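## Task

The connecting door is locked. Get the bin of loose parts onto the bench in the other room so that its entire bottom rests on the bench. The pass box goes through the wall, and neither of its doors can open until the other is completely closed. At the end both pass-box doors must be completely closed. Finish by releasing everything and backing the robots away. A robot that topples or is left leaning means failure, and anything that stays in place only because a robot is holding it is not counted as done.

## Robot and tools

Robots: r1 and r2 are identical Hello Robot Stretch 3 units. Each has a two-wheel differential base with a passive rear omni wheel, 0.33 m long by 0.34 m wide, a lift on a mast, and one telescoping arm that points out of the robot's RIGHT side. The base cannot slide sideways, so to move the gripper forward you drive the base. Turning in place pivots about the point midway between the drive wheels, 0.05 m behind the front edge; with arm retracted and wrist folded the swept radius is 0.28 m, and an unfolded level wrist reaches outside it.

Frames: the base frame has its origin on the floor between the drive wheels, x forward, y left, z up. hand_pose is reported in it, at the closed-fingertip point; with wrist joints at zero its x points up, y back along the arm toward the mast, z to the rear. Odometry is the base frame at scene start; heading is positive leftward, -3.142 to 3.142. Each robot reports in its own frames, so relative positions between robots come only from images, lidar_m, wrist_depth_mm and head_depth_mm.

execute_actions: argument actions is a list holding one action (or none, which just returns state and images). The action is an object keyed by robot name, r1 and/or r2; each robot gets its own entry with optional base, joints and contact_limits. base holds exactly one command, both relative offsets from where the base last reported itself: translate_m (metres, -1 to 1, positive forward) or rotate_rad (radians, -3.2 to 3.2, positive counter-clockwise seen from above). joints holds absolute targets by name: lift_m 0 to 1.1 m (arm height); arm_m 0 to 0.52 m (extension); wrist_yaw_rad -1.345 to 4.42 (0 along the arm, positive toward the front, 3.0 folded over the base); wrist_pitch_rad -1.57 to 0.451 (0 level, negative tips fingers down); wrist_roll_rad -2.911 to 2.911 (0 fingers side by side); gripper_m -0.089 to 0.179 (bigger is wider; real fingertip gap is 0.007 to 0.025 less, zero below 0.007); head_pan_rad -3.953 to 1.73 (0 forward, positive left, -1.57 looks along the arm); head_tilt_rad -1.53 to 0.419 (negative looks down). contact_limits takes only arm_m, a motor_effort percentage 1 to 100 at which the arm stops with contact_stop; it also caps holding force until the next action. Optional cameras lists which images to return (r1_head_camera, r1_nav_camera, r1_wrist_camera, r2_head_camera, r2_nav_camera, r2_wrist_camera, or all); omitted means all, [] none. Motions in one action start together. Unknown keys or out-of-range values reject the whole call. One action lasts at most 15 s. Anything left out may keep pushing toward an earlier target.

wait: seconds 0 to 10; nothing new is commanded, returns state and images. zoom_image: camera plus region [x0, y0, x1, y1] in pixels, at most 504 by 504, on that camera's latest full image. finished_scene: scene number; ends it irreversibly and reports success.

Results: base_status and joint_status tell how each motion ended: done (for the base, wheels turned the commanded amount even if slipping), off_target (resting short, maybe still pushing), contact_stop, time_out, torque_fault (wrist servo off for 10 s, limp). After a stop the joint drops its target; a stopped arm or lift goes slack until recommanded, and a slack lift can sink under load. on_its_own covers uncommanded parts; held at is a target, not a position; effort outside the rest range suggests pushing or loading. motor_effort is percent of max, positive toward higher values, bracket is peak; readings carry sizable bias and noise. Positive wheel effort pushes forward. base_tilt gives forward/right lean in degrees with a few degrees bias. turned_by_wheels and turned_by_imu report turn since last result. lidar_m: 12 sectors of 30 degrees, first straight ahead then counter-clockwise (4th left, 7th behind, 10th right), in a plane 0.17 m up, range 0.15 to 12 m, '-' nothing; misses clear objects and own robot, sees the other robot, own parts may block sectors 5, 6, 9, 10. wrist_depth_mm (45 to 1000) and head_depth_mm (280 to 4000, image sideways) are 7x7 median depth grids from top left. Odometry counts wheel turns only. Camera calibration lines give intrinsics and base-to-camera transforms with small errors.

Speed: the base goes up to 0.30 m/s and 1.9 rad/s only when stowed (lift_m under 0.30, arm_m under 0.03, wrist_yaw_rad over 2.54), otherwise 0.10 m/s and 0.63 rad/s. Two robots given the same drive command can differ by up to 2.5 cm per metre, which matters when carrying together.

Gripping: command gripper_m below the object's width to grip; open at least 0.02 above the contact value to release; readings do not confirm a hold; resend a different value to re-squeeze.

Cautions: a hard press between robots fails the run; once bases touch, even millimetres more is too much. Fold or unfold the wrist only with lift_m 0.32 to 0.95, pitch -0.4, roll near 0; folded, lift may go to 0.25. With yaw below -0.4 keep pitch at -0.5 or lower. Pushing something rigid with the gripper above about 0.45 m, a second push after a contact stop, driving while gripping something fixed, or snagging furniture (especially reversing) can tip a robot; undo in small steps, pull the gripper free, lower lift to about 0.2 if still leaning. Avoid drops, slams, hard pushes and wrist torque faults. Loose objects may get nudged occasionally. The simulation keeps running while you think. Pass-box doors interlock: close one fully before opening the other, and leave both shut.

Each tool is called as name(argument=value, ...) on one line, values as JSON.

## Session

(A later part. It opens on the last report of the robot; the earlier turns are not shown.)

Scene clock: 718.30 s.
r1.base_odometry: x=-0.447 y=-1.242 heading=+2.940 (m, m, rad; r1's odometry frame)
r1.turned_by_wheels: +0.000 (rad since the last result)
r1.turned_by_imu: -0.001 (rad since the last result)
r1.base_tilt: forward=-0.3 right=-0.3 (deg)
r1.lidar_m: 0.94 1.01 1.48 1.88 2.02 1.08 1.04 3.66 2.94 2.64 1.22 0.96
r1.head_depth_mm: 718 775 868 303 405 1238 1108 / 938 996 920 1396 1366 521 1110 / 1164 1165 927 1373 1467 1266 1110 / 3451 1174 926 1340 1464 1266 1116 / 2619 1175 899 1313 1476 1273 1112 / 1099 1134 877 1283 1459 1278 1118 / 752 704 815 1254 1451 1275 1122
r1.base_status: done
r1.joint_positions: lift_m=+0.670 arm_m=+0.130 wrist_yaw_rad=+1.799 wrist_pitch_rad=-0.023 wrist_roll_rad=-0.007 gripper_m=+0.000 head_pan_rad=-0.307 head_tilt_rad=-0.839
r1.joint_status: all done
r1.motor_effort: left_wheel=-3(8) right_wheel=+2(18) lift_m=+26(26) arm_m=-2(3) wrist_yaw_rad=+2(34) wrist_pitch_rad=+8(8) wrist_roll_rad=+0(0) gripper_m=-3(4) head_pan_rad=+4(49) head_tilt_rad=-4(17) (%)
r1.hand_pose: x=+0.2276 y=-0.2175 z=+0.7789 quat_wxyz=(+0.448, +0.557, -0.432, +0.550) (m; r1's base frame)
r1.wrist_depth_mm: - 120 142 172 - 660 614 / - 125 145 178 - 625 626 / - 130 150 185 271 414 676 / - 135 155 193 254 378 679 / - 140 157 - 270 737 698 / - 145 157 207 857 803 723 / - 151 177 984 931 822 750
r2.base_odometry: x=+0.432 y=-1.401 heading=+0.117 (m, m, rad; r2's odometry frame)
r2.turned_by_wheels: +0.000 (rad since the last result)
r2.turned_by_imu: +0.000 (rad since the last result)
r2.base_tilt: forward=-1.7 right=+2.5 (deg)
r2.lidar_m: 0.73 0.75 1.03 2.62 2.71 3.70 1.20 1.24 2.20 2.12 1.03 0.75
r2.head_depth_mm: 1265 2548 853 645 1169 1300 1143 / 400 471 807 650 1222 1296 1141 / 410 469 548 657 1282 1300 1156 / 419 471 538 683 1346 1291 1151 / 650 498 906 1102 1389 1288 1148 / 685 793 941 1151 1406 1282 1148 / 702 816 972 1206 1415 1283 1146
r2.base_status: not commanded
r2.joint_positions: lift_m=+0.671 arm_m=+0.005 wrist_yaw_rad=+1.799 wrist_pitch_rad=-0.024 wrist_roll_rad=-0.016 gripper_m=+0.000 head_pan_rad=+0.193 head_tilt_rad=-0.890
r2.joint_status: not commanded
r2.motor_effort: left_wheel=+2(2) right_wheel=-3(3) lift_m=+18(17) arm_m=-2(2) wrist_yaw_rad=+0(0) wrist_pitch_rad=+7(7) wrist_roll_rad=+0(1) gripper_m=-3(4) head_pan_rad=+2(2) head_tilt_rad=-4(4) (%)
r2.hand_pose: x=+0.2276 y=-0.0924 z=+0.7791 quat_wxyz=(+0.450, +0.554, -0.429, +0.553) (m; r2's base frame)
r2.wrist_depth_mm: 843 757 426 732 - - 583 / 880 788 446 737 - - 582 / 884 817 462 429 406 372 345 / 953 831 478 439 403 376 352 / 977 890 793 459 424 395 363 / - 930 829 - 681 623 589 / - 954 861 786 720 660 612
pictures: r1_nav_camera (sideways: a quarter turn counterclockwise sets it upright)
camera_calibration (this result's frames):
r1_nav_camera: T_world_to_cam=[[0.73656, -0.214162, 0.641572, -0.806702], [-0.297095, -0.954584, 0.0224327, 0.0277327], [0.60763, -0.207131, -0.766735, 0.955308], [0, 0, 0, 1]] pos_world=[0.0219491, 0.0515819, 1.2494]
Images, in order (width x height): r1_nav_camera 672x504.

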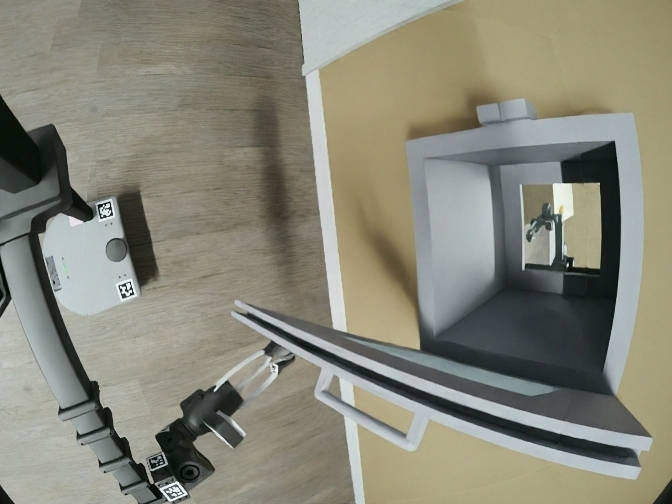

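execute_actions(actions=[{"r1":{"base":{"translate_m":0.395},"joints":{"arm_m":0.005,"head_pan_rad":0.1}}}], cameras=[])

execute_actions(actions=[{"r1":{"base":{"translate_m":0.035}}}], cameras=["r1_head_camera","r2_nav_camera"])

Scene clock: 732.90 s.
r1.base_odometry: x=-0.834 y=-1.162 heading=+2.940 (m, m, rad; r1's odometry frame)
r1.turned_by_wheels: +0.000 (rad since the last result)
r1.turned_by_imu: -0.001 (rad since the last result)
r1.base_tilt: forward=-0.3 right=-0.4 (deg)
r1.lidar_m: 0.55 0.59 0.84 1.84 1.98 1.45 1.44 3.79 2.98 1.54 0.71 0.56
r1.head_depth_mm: - - 885 721 604 493 1107 / - - 874 720 607 495 1112 / - - - 308 412 546 1112 / - - - 313 399 574 1118 / - - - 313 389 1221 1117 / - - 288 354 1154 1277 1122 / - 614 726 908 1219 1281 1122
r1.base_status: done
r1.joint_positions: lift_m=+0.670 arm_m=+0.005 wrist_yaw_rad=+1.802 wrist_pitch_rad=-0.023 wrist_roll_rad=-0.007 gripper_m=+0.000 head_pan_rad=+0.093 head_tilt_rad=-0.840
r1.joint_status: all done
r1.motor_effort: left_wheel=-3(10) right_wheel=+2(10) lift_m=+26(26) arm_m=-1(2) wrist_yaw_rad=-1(7) wrist_pitch_rad=+8(8) wrist_roll_rad=+0(0) gripper_m=-2(3) head_pan_rad=+5(41) head_tilt_rad=-5(4) (%)
r1.hand_pose: x=+0.2275 y=-0.0917 z=+0.7790 quat_wxyz=(+0.447, +0.557, -0.431, +0.551) (m; r1's base frame)
r1.wrist_depth_mm: 209 195 211 581 - - 610 / 218 203 216 604 - - 613 / 228 211 200 475 723 688 518 / 681 219 204 187 176 165 155 / 734 228 212 - 182 171 159 / 784 239 223 205 186 176 166 / 850 726 622 374 198 181 170
r2.base_odometry: x=+0.432 y=-1.401 heading=+0.117 (m, m, rad; r2's odometry frame)
r2.turned_by_wheels: +0.000 (rad since the last result)
r2.turned_by_imu: +0.000 (rad since the last result)
r2.base_tilt: forward=-1.7 right=+2.6 (deg)
r2.lidar_m: 0.73 0.75 1.03 2.61 2.71 3.71 1.20 1.24 2.21 2.12 1.03 0.75
r2.head_depth_mm: 3049 1019 853 645 1168 1297 1145 / 400 471 806 651 1227 1297 1138 / 410 469 549 657 1282 1297 1152 / 420 472 539 683 1339 1293 1153 / 649 498 908 1104 1379 1291 1149 / 685 792 939 1154 1402 1282 1147 / 704 818 975 1198 1423 1283 1145
r2.base_status: not commanded
r2.joint_positions: lift_m=+0.671 arm_m=+0.005 wrist_yaw_rad=+1.799 wrist_pitch_rad=-0.024 wrist_roll_rad=-0.016 gripper_m=+0.000 head_pan_rad=+0.193 head_tilt_rad=-0.890
r2.joint_status: not commanded
r2.motor_effort: left_wheel=+2(3) right_wheel=-3(3) lift_m=+17(17) arm_m=-2(2) wrist_yaw_rad=+1(0) wrist_pitch_rad=+7(7) wrist_roll_rad=+1(0) gripper_m=-3(3) head_pan_rad=+3(3) head_tilt_rad=-4(5) (%)
r2.hand_pose: x=+0.2276 y=-0.0924 z=+0.7791 quat_wxyz=(+0.450, +0.554, -0.429, +0.553) (m; r2's base frame)
r2.wrist_depth_mm: 822 758 429 741 - 903 583 / 862 780 446 728 - 938 584 / 897 827 461 427 401 374 347 / 928 840 477 435 405 377 353 / 970 870 797 457 427 396 363 / - 922 846 - 676 638 599 / - 938 869 787 724 658 612
pictures: none
No camera images: the call's "cameras" was empty. Leave "cameras" out to get every camera's image.

Scene clock: 734.30 s.
r1.base_odometry: x=-0.868 y=-1.155 heading=+2.940 (m, m, rad; r1's odometry frame)
r1.turned_by_wheels: +0.000 (rad since the last result)
r1.turned_by_imu: +0.000 (rad since the last result)
r1.base_tilt: forward=-0.2 right=-0.4 (deg)
r1.lidar_m: 0.52 0.55 0.81 1.83 1.97 1.48 1.47 3.83 2.99 1.44 0.66 0.52
r1.head_depth_mm: - - 860 719 604 482 1107 / - - 868 722 605 505 1109 / - - - 318 435 567 1118 / - - 289 332 422 1201 1115 / - - 294 335 423 1244 1118 / - - 305 382 1077 1274 1120 / 487 561 656 845 1154 1277 1122
r1.base_status: done
r1.joint_positions: lift_m=+0.670 arm_m=+0.005 wrist_yaw_rad=+1.800 wrist_pitch_rad=-0.023 wrist_roll_rad=-0.007 gripper_m=+0.000 head_pan_rad=+0.093 head_tilt_rad=-0.840
r1.joint_status: not commanded
r1.motor_effort: left_wheel=-3(12) right_wheel=+1(16) lift_m=+26(26) arm_m=-1(1) wrist_yaw_rad=+0(2) wrist_pitch_rad=+8(8) wrist_roll_rad=+0(1) gripper_m=-1(2) head_pan_rad=+4(5) head_tilt_rad=-4(4) (%)
r1.hand_pose: x=+0.2276 y=-0.0922 z=+0.7790 quat_wxyz=(+0.448, +0.557, -0.431, +0.551) (m; r1's base frame)
r1.wrist_depth_mm: 402 209 211 584 - - 581 / 597 218 215 591 - - 603 / 624 228 208 461 718 656 560 / 641 236 210 189 172 159 146 / 672 246 221 - 179 163 149 / 723 265 233 207 181 167 154 / 752 678 572 359 195 173 159
r2.base_odometry: x=+0.432 y=-1.401 heading=+0.117 (m, m, rad; r2's odometry frame)
r2.turned_by_wheels: +0.000 (rad since the last result)
r2.turned_by_imu: +0.000 (rad since the last result)
r2.base_tilt: forward=-1.6 right=+2.5 (deg)
r2.lidar_m: 0.73 0.75 1.03 2.61 2.72 3.68 1.20 1.24 2.20 2.12 1.03 0.76
r2.head_depth_mm: 3082 1006 852 646 1169 1299 1143 / 400 471 805 652 1224 1297 1139 / 410 469 547 656 1274 1293 1157 / 420 472 539 683 1342 1295 1149 / 651 499 906 1108 1382 1287 1145 / 686 793 940 1149 1403 1287 1145 / 703 816 972 1204 1422 1284 1139
r2.base_status: not commanded
r2.joint_positions: lift_m=+0.671 arm_m=+0.005 wrist_yaw_rad=+1.799 wrist_pitch_rad=-0.024 wrist_roll_rad=-0.016 gripper_m=+0.000 head_pan_rad=+0.193 head_tilt_rad=-0.890
r2.joint_status: not commanded
r2.motor_effort: left_wheel=+3(2) right_wheel=-3(3) lift_m=+17(17) arm_m=-2(3) wrist_yaw_rad=+0(0) wrist_pitch_rad=+7(7) wrist_roll_rad=+0(0) gripper_m=-3(3) head_pan_rad=+3(3) head_tilt_rad=-4(5) (%)
r2.hand_pose: x=+0.2276 y=-0.0924 z=+0.7791 quat_wxyz=(+0.450, +0.554, -0.429, +0.553) (m; r2's base frame)
r2.wrist_depth_mm: 828 754 431 729 - - 587 / 854 785 443 751 - 882 576 / 885 806 462 436 408 372 345 / 936 832 480 441 403 374 354 / 985 871 780 456 424 395 363 / - 903 837 - 666 636 596 / - 962 857 782 712 659 609
pictures: r1_head_camera (sideways: a quarter turn clockwise sets it upright), r2_nav_camera (sideways: a quarter turn counterclockwise sets it upright)
camera_calibration (this result's frames):
r1_head_camera: T_world_to_cam=[[-0.714558, -0.1063, -0.691453, 0.920651], [-0.156554, 0.987619, 0.00995445, -0.00891649], [0.681834, 0.115363, -0.722353, 0.895614], [0, 0, 0, 1]] pos_world=[0.0458036, 0.00335094, 1.28362]
r2_nav_camera: T_world_to_cam=[[0.766444, 0.122723, 0.630478, -0.780528], [0.185789, -0.981976, -0.0347121, 0.0926033], [0.614855, 0.143741, -0.77543, 0.962067], [0, 0, 0, 1]] pos_world=[-0.0105055, 0.0484351, 1.24134]
Images, in order (width x height): r1_head_camera 896x504, r2_nav_camera 672x504.

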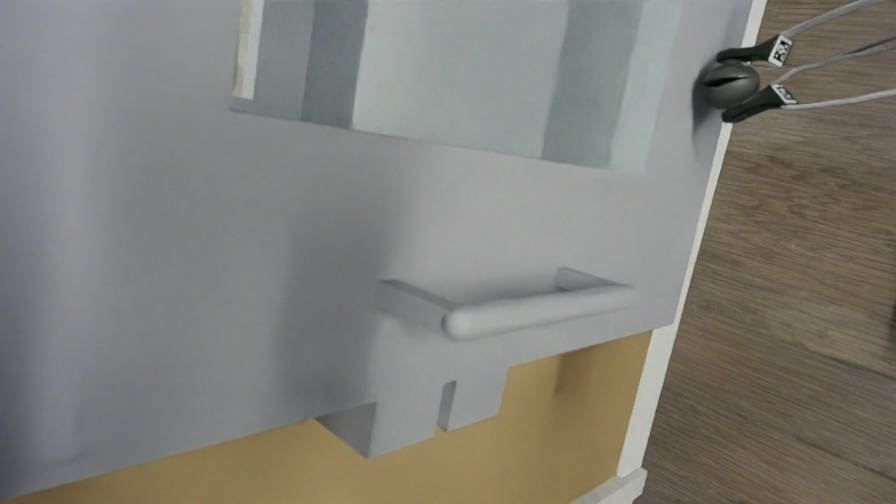

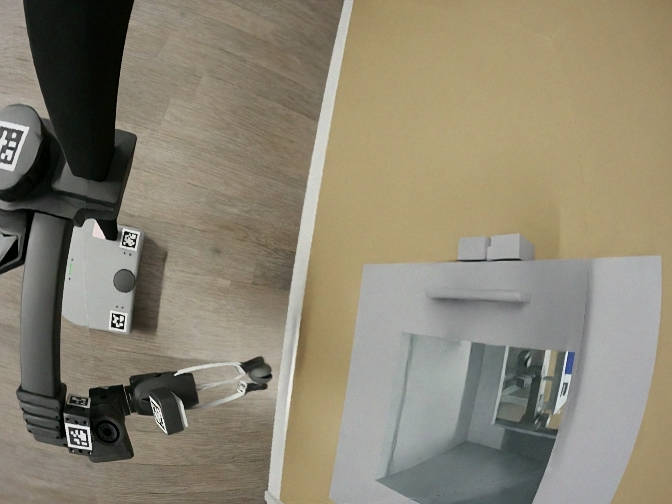

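execute_actions(actions=[{"r1":{"base":{"translate_m":0.015}}}], cameras=["r1_head_camera","r2_head_camera"])

Scene clock: 738.87 s.
r1.base_odometry: x=-0.883 y=-1.152 heading=+2.940 (m, m, rad; r1's odometry frame)
r1.turned_by_wheels: +0.000 (rad since the last result)
r1.turned_by_imu: +0.000 (rad since the last result)
r1.base_tilt: forward=-0.3 right=-0.3 (deg)
r1.lidar_m: 0.50 0.54 0.80 1.83 1.97 1.50 1.48 3.82 2.99 1.40 0.65 0.51
r1.head_depth_mm: - - 852 717 604 471 1104 / - - 861 721 604 488 1109 / - - - 312 421 555 1116 / - - - 327 417 1204 1112 / - - 293 328 408 1229 1112 / - - 303 362 1039 1260 1120 / 471 542 635 810 1116 1282 1120
r1.base_status: done
r1.joint_positions: lift_m=+0.670 arm_m=+0.005 wrist_yaw_rad=+1.799 wrist_pitch_rad=-0.023 wrist_roll_rad=-0.007 gripper_m=+0.000 head_pan_rad=+0.093 head_tilt_rad=-0.840
r1.joint_status: not commanded
r1.motor_effort: left_wheel=-2(11) right_wheel=+1(10) lift_m=+26(26) arm_m=-1(2) wrist_yaw_rad=+2(2) wrist_pitch_rad=+8(8) wrist_roll_rad=+0(0) gripper_m=-3(3) head_pan_rad=+5(4) head_tilt_rad=-4(4) (%)
r1.hand_pose: x=+0.2277 y=-0.0925 z=+0.7790 quat_wxyz=(+0.448, +0.557, -0.432, +0.550) (m; r1's base frame)
r1.wrist_depth_mm: 394 205 209 569 - - 565 / 579 212 213 595 - - 577 / 614 222 203 465 709 661 573 / 631 233 204 183 165 151 139 / 657 244 215 - 172 155 142 / 698 262 226 201 174 161 146 / 720 657 560 209 186 165 151
r2.base_odometry: x=+0.432 y=-1.401 heading=+0.117 (m, m, rad; r2's odometry frame)
r2.turned_by_wheels: +0.000 (rad since the last result)
r2.turned_by_imu: +0.000 (rad since the last result)
r2.base_tilt: forward=-1.7 right=+2.5 (deg)
r2.lidar_m: 0.72 0.75 1.03 2.61 2.71 3.70 1.20 1.24 2.20 2.12 1.03 0.75
r2.head_depth_mm: 3093 1007 853 646 1172 1301 1136 / 401 471 809 652 1218 1306 1142 / 410 469 548 658 1280 1292 1152 / 419 472 539 683 1343 1291 1151 / 651 499 908 1102 1387 1291 1150 / 687 793 939 1150 1405 1285 1150 / 705 817 971 1201 1419 1287 1146
r2.base_status: not commanded
r2.joint_positions: lift_m=+0.671 arm_m=+0.005 wrist_yaw_rad=+1.799 wrist_pitch_rad=-0.024 wrist_roll_rad=-0.016 gripper_m=+0.000 head_pan_rad=+0.193 head_tilt_rad=-0.890
r2.joint_status: not commanded
r2.motor_effort: left_wheel=+2(2) right_wheel=-3(3) lift_m=+17(18) arm_m=-2(2) wrist_yaw_rad=+0(1) wrist_pitch_rad=+7(7) wrist_roll_rad=+0(1) gripper_m=-4(4) head_pan_rad=+2(3) head_tilt_rad=-5(4) (%)
r2.hand_pose: x=+0.2276 y=-0.0924 z=+0.7791 quat_wxyz=(+0.450, +0.554, -0.429, +0.553) (m; r2's base frame)
r2.wrist_depth_mm: 817 749 430 744 - - 589 / 840 776 448 751 - 878 577 / 899 803 460 431 411 374 346 / 938 836 474 438 404 378 354 / 974 867 790 459 426 394 360 / - 918 837 - 671 644 599 / - 961 856 788 731 658 609
pictures: r1_head_camera (sideways: a quarter turn clockwise sets it upright), r2_head_camera (sideways: a quarter turn clockwise sets it upright)
camera_calibration (this result's frames):
r1_head_camera: T_world_to_cam=[[-0.714557, -0.106308, -0.691453, 0.920651], [-0.156564, 0.987618, 0.00995444, -0.00891642], [0.681833, 0.11537, -0.722353, 0.895613], [0, 0, 0, 1]] pos_world=[0.0458035, 0.00335136, 1.28362]
r2_head_camera: T_world_to_cam=[[-0.728931, -0.199247, -0.654951, 0.879586], [-0.243175, 0.969677, -0.0243496, 0.0397334], [0.639942, 0.141519, -0.755279, 0.933674], [0, 0, 0, 1]] pos_world=[0.0533217, 0.00459441, 1.28224]
Images, in order (width x height): r1_head_camera 896x504, r2_head_camera 896x504.

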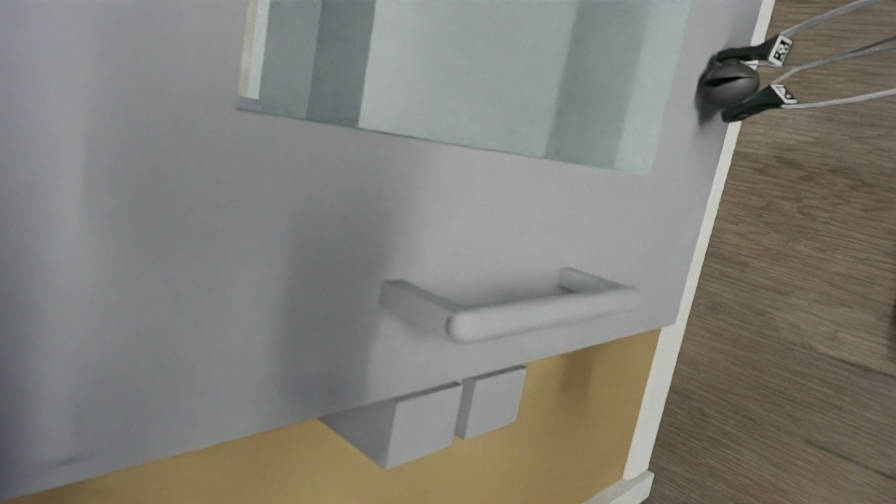

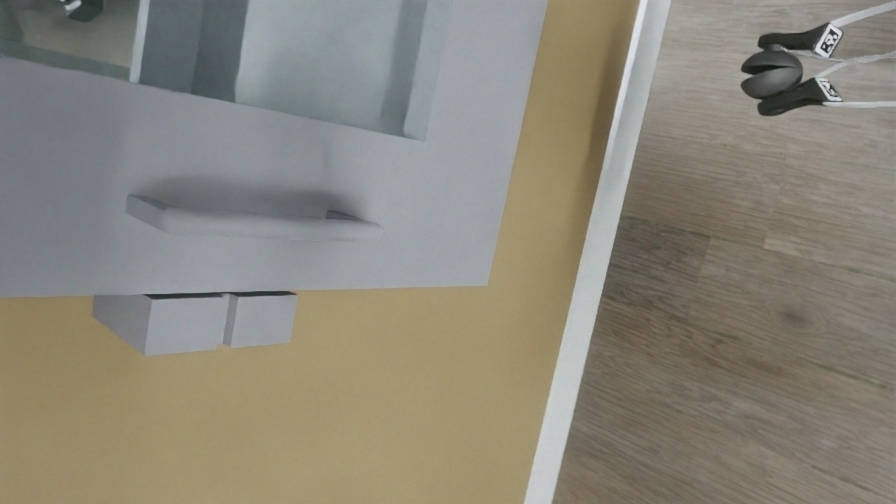

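execute_actions(actions=[{"r1":{"base":{"translate_m":0.006}}}], cameras=[])

execute_actions(actions=[{"r1":{"base":{"translate_m":-0.35},"joints":{"head_pan_rad":-3.1,"head_tilt_rad":-0.4}},"r2":{"base":{"translate_m":-0.15}}}], cameras=["r1_head_camera","r2_head_camera","r1_wrist_camera"])

Scene clock: 746.37 s.
r1.base_odometry: x=-0.889 y=-1.151 heading=+2.939 (m, m, rad; r1's odometry frame)
r1.turned_by_wheels: -0.001 (rad since the last result)
r1.turned_by_imu: -0.001 (rad since the last result)
r1.base_tilt: forward=-0.3 right=-0.3 (deg)
r1.lidar_m: 0.49 0.53 0.79 1.84 1.97 1.50 1.49 3.82 2.99 1.39 0.64 0.50
r1.head_depth_mm: - - 848 720 604 472 1112 / - - 864 721 605 484 1111 / - - - 309 412 542 1112 / - - - 319 409 1196 1118 / - - 289 320 398 1227 1114 / - - 301 353 1030 1259 1115 / - 539 626 799 1100 1277 1127
r1.base_status: done
r1.joint_positions: lift_m=+0.670 arm_m=+0.005 wrist_yaw_rad=+1.788 wrist_pitch_rad=-0.024 wrist_roll_rad=-0.007 gripper_m=+0.000 head_pan_rad=+0.093 head_tilt_rad=-0.840
r1.joint_status: not commanded
r1.on_its_own: right_wheel is at rest, and its effort (+26) is outside its rest range (-18 to +18); wrist_yaw_rad is at rest, and its effort (+15) is outside its rest range (-12 to +12)
r1.motor_effort: left_wheel=-4(8) right_wheel=+26(27) lift_m=+26(26) arm_m=-2(1) wrist_yaw_rad=+15(16) wrist_pitch_rad=+8(8) wrist_roll_rad=+0(0) gripper_m=-1(2) head_pan_rad=+4(5) head_tilt_rad=-4(4) (%)
r1.hand_pose: x=+0.2283 y=-0.0952 z=+0.7788 quat_wxyz=(+0.451, +0.555, -0.435, +0.548) (m; r1's base frame)
r1.wrist_depth_mm: 218 196 339 614 - - 566 / 227 204 349 628 - - 579 / 413 211 197 477 687 649 534 / 614 221 197 176 160 147 135 / 648 229 206 - 165 150 139 / 672 243 218 192 169 155 143 / 708 632 539 196 179 162 148
r2.base_odometry: x=+0.432 y=-1.401 heading=+0.117 (m, m, rad; r2's odometry frame)
r2.turned_by_wheels: +0.000 (rad since the last result)
r2.turned_by_imu: +0.000 (rad since the last result)
r2.base_tilt: forward=-1.7 right=+2.6 (deg)
r2.lidar_m: 0.73 0.75 1.03 2.61 2.71 3.69 1.20 1.24 2.20 2.12 1.03 0.75
r2.head_depth_mm: 3066 1005 852 646 1167 1300 1141 / 400 470 807 651 1219 1293 1137 / 410 468 547 658 1277 1295 1157 / 420 472 539 683 1347 1296 1157 / 651 498 907 1105 1384 1292 1157 / 685 793 935 1153 1399 1289 1144 / 704 815 975 1203 1425 1279 1150
r2.base_status: not commanded
r2.joint_positions: lift_m=+0.671 arm_m=+0.005 wrist_yaw_rad=+1.799 wrist_pitch_rad=-0.024 wrist_roll_rad=-0.016 gripper_m=+0.000 head_pan_rad=+0.193 head_tilt_rad=-0.890
r2.joint_status: not commanded
r2.motor_effort: left_wheel=+2(2) right_wheel=-3(3) lift_m=+17(17) arm_m=-2(2) wrist_yaw_rad=+0(0) wrist_pitch_rad=+7(7) wrist_roll_rad=+0(0) gripper_m=-3(4) head_pan_rad=+2(3) head_tilt_rad=-5(4) (%)
r2.hand_pose: x=+0.2276 y=-0.0924 z=+0.7791 quat_wxyz=(+0.450, +0.554, -0.429, +0.553) (m; r2's base frame)
r2.wrist_depth_mm: 821 769 427 738 - - 592 / 852 779 443 745 - 896 582 / 906 815 465 433 403 373 345 / 941 833 482 438 404 376 352 / 989 892 800 456 425 395 361 / - 911 822 - 674 636 586 / - 957 865 766 725 658 609
pictures: none
No camera images: the call's "cameras" was empty. Leave "cameras" out to get every camera's image.

Scene clock: 751.33 s.
r1.base_odometry: x=-0.546 y=-1.222 heading=+2.939 (m, m, rad; r1's odometry frame)
r1.turned_by_wheels: +0.000 (rad since the last result)
r1.turned_by_imu: +0.000 (rad since the last result)
r1.base_tilt: forward=-0.3 right=-0.3 (deg)
r1.lidar_m: 0.84 0.91 1.32 1.87 2.01 1.17 1.14 3.74 2.95 2.37 1.09 0.86
r1.head_depth_mm: 2877 3110 3185 1413 1996 1710 1371 / 2927 3181 3308 1225 2175 1712 1370 / 3024 3224 3356 1260 2154 1699 1373 / 3099 3290 3577 1505 1984 1588 1366 / 3148 3358 3638 3369 2262 1701 1367 / 3232 3467 3823 3390 2255 1699 1364 / 3287 3579 3858 3384 2263 1708 1359
r1.base_status: done
r1.joint_positions: lift_m=+0.670 arm_m=+0.005 wrist_yaw_rad=+1.798 wrist_pitch_rad=-0.023 wrist_roll_rad=-0.007 gripper_m=+0.000 head_pan_rad=-3.093 head_tilt_rad=-0.408
r1.joint_status: all done
r1.motor_effort: left_wheel=-2(11) right_wheel=+1(20) lift_m=+26(26) arm_m=-1(2) wrist_yaw_rad=+3(16) wrist_pitch_rad=+8(8) wrist_roll_rad=+1(0) gripper_m=-1(2) head_pan_rad=-5(58) head_tilt_rad=+3(22) (%)
r1.hand_pose: x=+0.2277 y=-0.0926 z=+0.7789 quat_wxyz=(+0.448, +0.557, -0.432, +0.550) (m; r1's base frame)
r1.wrist_depth_mm: - 887 824 519 - - 390 / - 911 842 527 - 929 400 / - 969 853 541 499 463 410 / - - 917 561 499 453 418 / - - 947 - 753 691 625 / - - - 909 771 715 654 / - - - 899 843 731 685
r2.base_odometry: x=+0.283 y=-1.418 heading=+0.117 (m, m, rad; r2's odometry frame)
r2.turned_by_wheels: +0.000 (rad since the last result)
r2.turned_by_imu: +0.000 (rad since the last result)
r2.base_tilt: forward=-1.6 right=+2.5 (deg)
r2.lidar_m: 0.87 0.91 1.24 2.61 2.71 3.56 1.05 1.09 2.20 2.11 1.24 0.91
r2.head_depth_mm: 2638 1056 751 1162 1397 1299 1140 / 539 632 742 1206 1413 1303 1140 / 540 612 735 1246 1435 1295 1151 / 584 647 1023 1298 1460 1294 1156 / 817 940 1109 1346 1462 1293 1150 / 837 969 1147 1405 1464 1287 1142 / 861 996 1187 1466 1456 1287 1146
r2.base_status: done
r2.joint_positions: lift_m=+0.671 arm_m=+0.005 wrist_yaw_rad=+1.799 wrist_pitch_rad=-0.024 wrist_roll_rad=-0.016 gripper_m=+0.000 head_pan_rad=+0.193 head_tilt_rad=-0.890
r2.joint_status: not commanded
r2.motor_effort: left_wheel=+3(4) right_wheel=-3(6) lift_m=+17(17) arm_m=-2(2) wrist_yaw_rad=+0(1) wrist_pitch_rad=+7(7) wrist_roll_rad=+1(0) gripper_m=-3(4) head_pan_rad=+3(3) head_tilt_rad=-4(4) (%)
r2.hand_pose: x=+0.2276 y=-0.0924 z=+0.7791 quat_wxyz=(+0.450, +0.554, -0.429, +0.553) (m; r2's base frame)
r2.wrist_depth_mm: - 953 848 556 - 1000 445 / - 967 881 577 - - 457 / - 996 917 583 556 509 470 / - - 945 602 559 518 486 / - - 984 927 833 765 705 / - - - - 828 790 738 / - - - 958 893 824 766
pictures: r1_head_camera (sideways: a quarter turn clockwise sets it upright), r1_wrist_camera, r2_head_camera (sideways: a quarter turn clockwise sets it upright)
camera_calibration (this result's frames):
r1_head_camera: T_world_to_cam=[[0.363123, 0.0572016, -0.929984, 1.22508], [0.110918, -0.99367, -0.0178095, 0.0255998], [-0.925116, -0.0966851, -0.367169, 0.443316], [0, 0, 0, 1]] pos_world=[-0.0375756, -0.00177679, 1.30253]
r1_wrist_camera: T_world_to_cam=[[0.201719, -0.97791, 0.0547882, -0.190101], [-0.202904, -0.0964478, -0.974437, 0.825939], [0.958196, 0.185445, -0.217877, 0.136448], [0, 0, 0, 1]] pos_world=[0.0751896, -0.131546, 0.844969]
r2_head_camera: T_world_to_cam=[[-0.728931, -0.199247, -0.654951, 0.879586], [-0.243175, 0.969677, -0.0243496, 0.0397334], [0.639942, 0.141519, -0.755279, 0.933674], [0, 0, 0, 1]] pos_world=[0.0533217, 0.00459442, 1.28224]
Images, in order (width x height): r1_head_camera 896x504, r1_wrist_camera 644x364, r2_head_camera 896x504.

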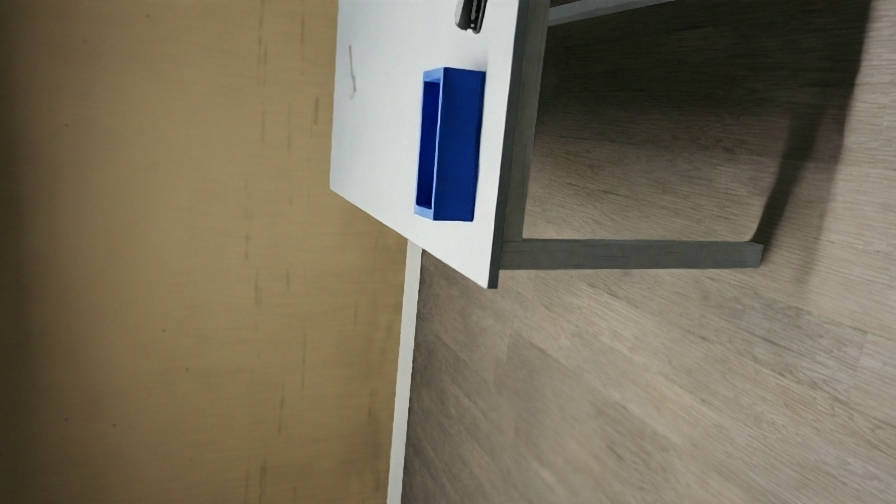

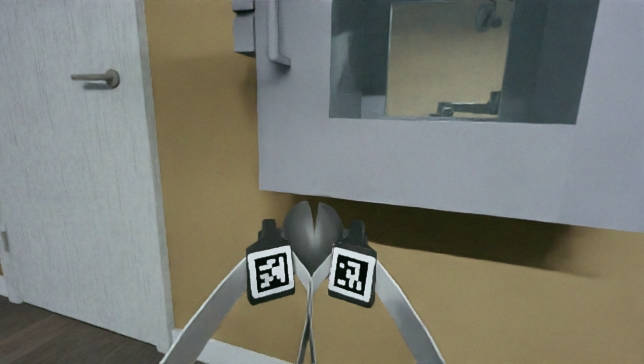

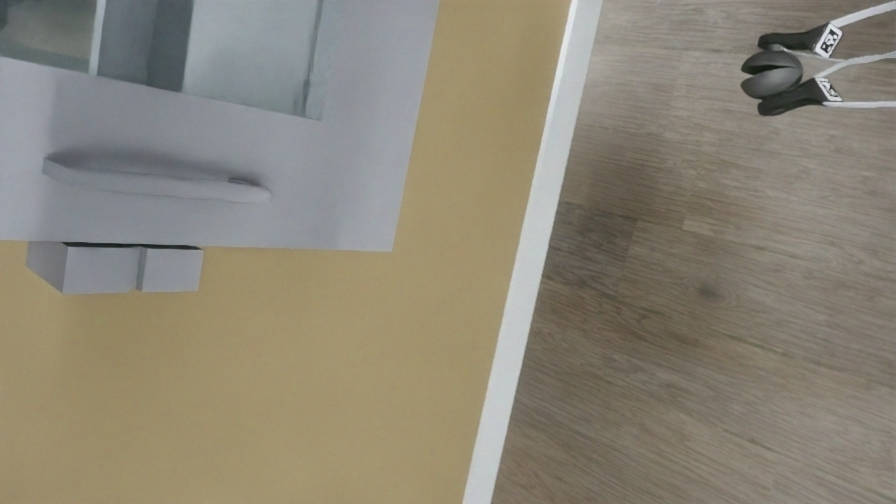

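finished_scene(scene=2)

The scene is finished: the task was done.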